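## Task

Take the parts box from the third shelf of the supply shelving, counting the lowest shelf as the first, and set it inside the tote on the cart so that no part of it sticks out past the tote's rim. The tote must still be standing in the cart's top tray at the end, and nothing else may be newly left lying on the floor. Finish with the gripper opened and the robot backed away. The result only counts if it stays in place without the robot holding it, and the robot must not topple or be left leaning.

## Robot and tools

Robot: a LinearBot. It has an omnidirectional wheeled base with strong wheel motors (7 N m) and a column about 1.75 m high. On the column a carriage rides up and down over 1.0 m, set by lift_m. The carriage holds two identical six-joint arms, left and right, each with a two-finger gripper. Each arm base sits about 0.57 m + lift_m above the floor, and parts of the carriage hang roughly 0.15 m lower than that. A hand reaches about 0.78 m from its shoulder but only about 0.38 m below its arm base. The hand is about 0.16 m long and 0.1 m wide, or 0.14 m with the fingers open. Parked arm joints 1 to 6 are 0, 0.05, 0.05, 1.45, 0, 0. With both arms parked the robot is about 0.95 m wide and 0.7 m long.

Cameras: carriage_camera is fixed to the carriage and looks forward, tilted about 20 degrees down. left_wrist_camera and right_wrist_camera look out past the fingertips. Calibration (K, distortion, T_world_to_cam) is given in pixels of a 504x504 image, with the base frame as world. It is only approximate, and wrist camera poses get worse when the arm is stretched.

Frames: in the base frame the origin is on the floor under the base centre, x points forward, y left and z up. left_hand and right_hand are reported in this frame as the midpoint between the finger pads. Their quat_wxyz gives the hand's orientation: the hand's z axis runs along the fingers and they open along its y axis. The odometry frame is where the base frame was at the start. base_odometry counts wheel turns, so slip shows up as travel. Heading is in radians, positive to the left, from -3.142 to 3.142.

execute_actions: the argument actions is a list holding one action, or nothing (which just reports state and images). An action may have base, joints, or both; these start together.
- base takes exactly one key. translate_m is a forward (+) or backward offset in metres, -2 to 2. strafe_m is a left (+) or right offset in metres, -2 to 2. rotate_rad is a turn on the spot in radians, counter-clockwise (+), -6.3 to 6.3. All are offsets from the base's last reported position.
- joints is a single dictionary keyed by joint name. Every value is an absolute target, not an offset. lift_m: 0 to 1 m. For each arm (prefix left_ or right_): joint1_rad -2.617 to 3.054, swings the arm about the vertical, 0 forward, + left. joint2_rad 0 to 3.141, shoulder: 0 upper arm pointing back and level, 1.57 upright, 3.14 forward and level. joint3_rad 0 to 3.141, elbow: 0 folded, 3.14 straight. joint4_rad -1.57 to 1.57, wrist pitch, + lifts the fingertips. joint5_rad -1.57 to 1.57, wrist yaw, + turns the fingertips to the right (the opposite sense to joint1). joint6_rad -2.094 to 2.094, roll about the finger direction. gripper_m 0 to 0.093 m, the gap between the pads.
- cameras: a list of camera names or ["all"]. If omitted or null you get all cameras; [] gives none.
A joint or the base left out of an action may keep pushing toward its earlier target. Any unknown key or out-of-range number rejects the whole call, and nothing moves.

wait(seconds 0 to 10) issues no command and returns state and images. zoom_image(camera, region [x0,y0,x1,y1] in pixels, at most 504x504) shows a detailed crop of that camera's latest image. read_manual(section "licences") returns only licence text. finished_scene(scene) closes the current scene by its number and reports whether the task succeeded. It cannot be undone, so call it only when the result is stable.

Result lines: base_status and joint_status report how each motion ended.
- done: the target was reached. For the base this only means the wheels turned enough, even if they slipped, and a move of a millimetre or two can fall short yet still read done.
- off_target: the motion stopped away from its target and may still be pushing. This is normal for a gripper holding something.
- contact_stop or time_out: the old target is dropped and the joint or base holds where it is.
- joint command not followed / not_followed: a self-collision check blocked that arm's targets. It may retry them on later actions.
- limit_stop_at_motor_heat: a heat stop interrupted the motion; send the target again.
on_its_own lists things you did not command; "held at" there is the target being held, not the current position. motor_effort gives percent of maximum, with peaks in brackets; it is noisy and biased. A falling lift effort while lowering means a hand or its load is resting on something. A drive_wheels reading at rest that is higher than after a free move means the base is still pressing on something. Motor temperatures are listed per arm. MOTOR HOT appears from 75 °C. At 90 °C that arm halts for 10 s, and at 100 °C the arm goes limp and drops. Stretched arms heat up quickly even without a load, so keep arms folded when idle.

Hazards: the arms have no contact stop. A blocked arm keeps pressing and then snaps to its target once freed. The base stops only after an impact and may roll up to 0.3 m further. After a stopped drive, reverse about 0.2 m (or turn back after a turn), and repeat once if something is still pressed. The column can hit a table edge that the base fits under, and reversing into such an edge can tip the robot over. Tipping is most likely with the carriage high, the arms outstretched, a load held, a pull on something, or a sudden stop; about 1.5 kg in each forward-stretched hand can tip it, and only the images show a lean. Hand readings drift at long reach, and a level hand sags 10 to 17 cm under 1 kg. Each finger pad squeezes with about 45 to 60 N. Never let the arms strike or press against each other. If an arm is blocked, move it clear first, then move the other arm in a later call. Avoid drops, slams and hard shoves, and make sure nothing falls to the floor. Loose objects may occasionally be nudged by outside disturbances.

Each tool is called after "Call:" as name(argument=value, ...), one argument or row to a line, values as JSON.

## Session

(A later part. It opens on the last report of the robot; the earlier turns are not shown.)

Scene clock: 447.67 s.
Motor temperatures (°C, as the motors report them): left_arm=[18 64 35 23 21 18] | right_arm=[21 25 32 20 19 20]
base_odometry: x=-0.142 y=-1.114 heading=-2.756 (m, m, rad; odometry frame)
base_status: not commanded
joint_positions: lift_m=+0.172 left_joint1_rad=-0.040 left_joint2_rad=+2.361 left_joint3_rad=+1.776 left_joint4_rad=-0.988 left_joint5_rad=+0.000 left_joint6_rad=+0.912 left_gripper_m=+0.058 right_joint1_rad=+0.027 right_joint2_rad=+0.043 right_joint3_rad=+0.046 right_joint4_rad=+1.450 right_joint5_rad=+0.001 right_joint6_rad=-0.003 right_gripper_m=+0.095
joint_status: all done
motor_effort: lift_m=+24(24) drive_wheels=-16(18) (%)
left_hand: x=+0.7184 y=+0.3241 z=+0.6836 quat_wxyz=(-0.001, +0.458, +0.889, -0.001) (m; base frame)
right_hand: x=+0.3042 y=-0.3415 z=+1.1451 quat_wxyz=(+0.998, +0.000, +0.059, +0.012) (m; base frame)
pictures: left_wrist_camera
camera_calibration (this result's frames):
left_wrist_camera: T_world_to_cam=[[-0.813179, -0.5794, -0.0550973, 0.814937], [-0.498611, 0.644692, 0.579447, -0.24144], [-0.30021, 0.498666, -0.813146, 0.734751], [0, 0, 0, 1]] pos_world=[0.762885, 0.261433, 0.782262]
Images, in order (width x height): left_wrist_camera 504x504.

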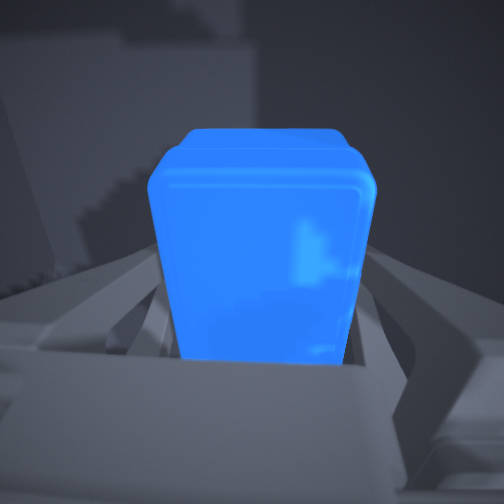

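Call:
execute_actions(
  actions=[
    {"joints": {"left_gripper_m": 0.082, "lift_m": 0.178}},
  ],
  cameras=["left_wrist_camera"],
)

Call:
execute_actions(
  actions=[
    {"joints": {"lift_m": 0.32}},
  ],
  cameras=["carriage_camera", "left_wrist_camera"],
)

Scene clock: 452.97 s.
Motor temperatures (°C, as the motors report them): left_arm=[18 64 35 23 21 18] | right_arm=[21 25 32 20 19 20]
base_odometry: x=-0.142 y=-1.114 heading=-2.756 (m, m, rad; odometry frame)
base_status: not commanded
joint_positions: lift_m=+0.178 left_joint1_rad=-0.040 left_joint2_rad=+2.364 left_joint3_rad=+1.776 left_joint4_rad=-0.980 left_joint5_rad=+0.000 left_joint6_rad=+0.912 left_gripper_m=+0.082 right_joint1_rad=+0.027 right_joint2_rad=+0.043 right_joint3_rad=+0.046 right_joint4_rad=+1.450 right_joint5_rad=+0.001 right_joint6_rad=-0.003 right_gripper_m=+0.095
joint_status: all done
motor_effort: lift_m=+36(42) drive_wheels=-16(18) (%)
left_hand: x=+0.7199 y=+0.3240 z=+0.6875 quat_wxyz=(+0.001, +0.458, +0.889, +0.000) (m; base frame)
right_hand: x=+0.3043 y=-0.3414 z=+1.1502 quat_wxyz=(+0.998, +0.000, +0.059, +0.012) (m; base frame)
pictures: left_wrist_camera
camera_calibration (this result's frames):
left_wrist_camera: T_world_to_cam=[[-0.812897, -0.579411, -0.05901, 0.818819], [-0.501476, 0.644808, 0.57684, -0.239142], [-0.296177, 0.498503, -0.814723, 0.736686], [0, 0, 0, 1]] pos_world=[0.763881, 0.261393, 0.78646]
Images, in order (width x height): left_wrist_camera 504x504.

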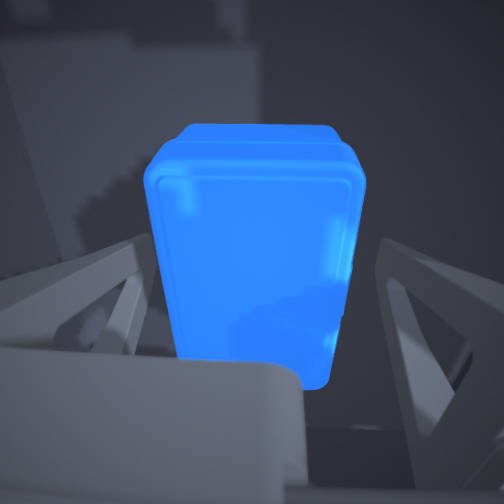

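Scene clock: 454.07 s.
Motor temperatures (°C, as the motors report them): left_arm=[18 64 35 23 21 18] | right_arm=[21 25 32 20 19 20]
base_odometry: x=-0.142 y=-1.114 heading=-2.756 (m, m, rad; odometry frame)
base_status: not commanded
joint_positions: lift_m=+0.320 left_joint1_rad=-0.040 left_joint2_rad=+2.370 left_joint3_rad=+1.776 left_joint4_rad=-0.974 left_joint5_rad=+0.000 left_joint6_rad=+0.912 left_gripper_m=+0.082 right_joint1_rad=+0.027 right_joint2_rad=+0.043 right_joint3_rad=+0.046 right_joint4_rad=+1.450 right_joint5_rad=+0.001 right_joint6_rad=-0.003 right_gripper_m=+0.095
joint_status: all done
motor_effort: lift_m=+35(42) drive_wheels=+18(18) (%)
left_hand: x=+0.7205 y=+0.3240 z=+0.8270 quat_wxyz=(+0.001, +0.458, +0.889, +0.000) (m; base frame)
right_hand: x=+0.3042 y=-0.3415 z=+1.2923 quat_wxyz=(+0.998, +0.000, +0.059, +0.012) (m; base frame)
pictures: carriage_camera, left_wrist_camera
camera_calibration (this result's frames):
carriage_camera: T_world_to_cam=[[0.0116188, -0.99967, -0.0228907, 0.0222969], [-0.305209, 0.0182543, -0.95211, 1.27345], [0.952215, 0.0180488, -0.304896, 0.210988], [0, 0, 0, 1]] pos_world=[0.187504, -0.00476447, 1.27731]
left_wrist_camera: T_world_to_cam=[[-0.812897, -0.579411, -0.05901, 0.82752], [-0.501476, 0.644808, 0.57684, -0.319263], [-0.296177, 0.498503, -0.814723, 0.850483], [0, 0, 0, 1]] pos_world=[0.764479, 0.261369, 0.925903]
Images, in order (width x height): carriage_camera 504x504, left_wrist_camera 504x504.

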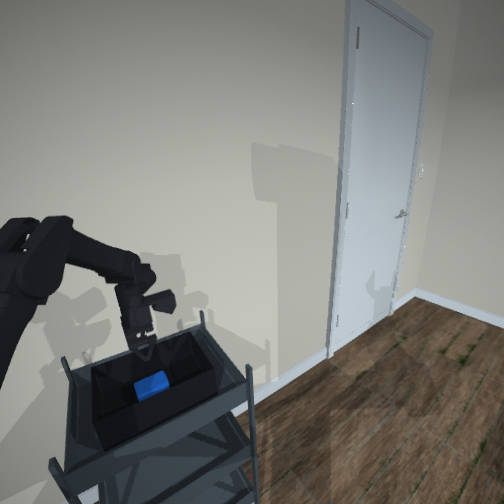

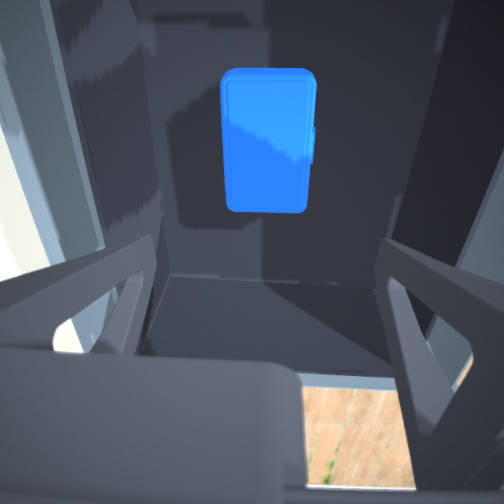

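Call:
execute_actions(
  actions=[
    {"base": {"translate_m": -0.3}, "joints": {"left_joint1_rad": 0, "left_joint2_rad": 0.05, "left_joint3_rad": 0.05, "left_joint4_rad": 0.3, "left_joint6_rad": 0}},
  ],
  cameras=["carriage_camera"],
)

Scene clock: 463.73 s.
Motor temperatures (°C, as the motors report them): left_arm=[18 63 34 23 21 18] | right_arm=[21 25 32 20 19 20]
base_odometry: x=+0.136 y=-1.002 heading=-2.758 (m, m, rad; odometry frame)
base_status: done
joint_positions: lift_m=+0.320 left_joint1_rad=+0.002 left_joint2_rad=+0.063 left_joint3_rad=+0.060 left_joint4_rad=+0.300 left_joint5_rad=+0.000 left_joint6_rad=+0.009 left_gripper_m=+0.082 right_joint1_rad=+0.027 right_joint2_rad=+0.043 right_joint3_rad=+0.046 right_joint4_rad=+1.449 right_joint5_rad=+0.000 right_joint6_rad=-0.003 right_gripper_m=+0.095
joint_status: all done
motor_effort: lift_m=+35(35) drive_wheels=-14(26) (%)
left_hand: x=+0.5111 y=+0.3426 z=+1.1237 quat_wxyz=(+0.804, +0.002, +0.595, +0.004) (m; base frame)
right_hand: x=+0.3044 y=-0.3414 z=+1.2923 quat_wxyz=(+0.998, -0.001, +0.059, +0.012) (m; base frame)
pictures: carriage_camera
camera_calibration (this result's frames):
carriage_camera: T_world_to_cam=[[0.0116188, -0.99967, -0.0228907, 0.0222969], [-0.305209, 0.0182543, -0.95211, 1.27345], [0.952215, 0.0180488, -0.304896, 0.210988], [0, 0, 0, 1]] pos_world=[0.187504, -0.00476447, 1.27731]
Images, in order (width x height): carriage_camera 504x504.

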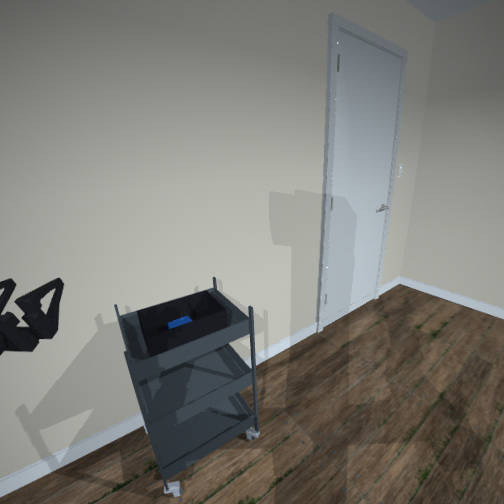

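The box sits in the tote, the tote is in the top tray, and the robot is clear.

Call:
finished_scene(
  scene=2,
)

The scene is finished: the task was done.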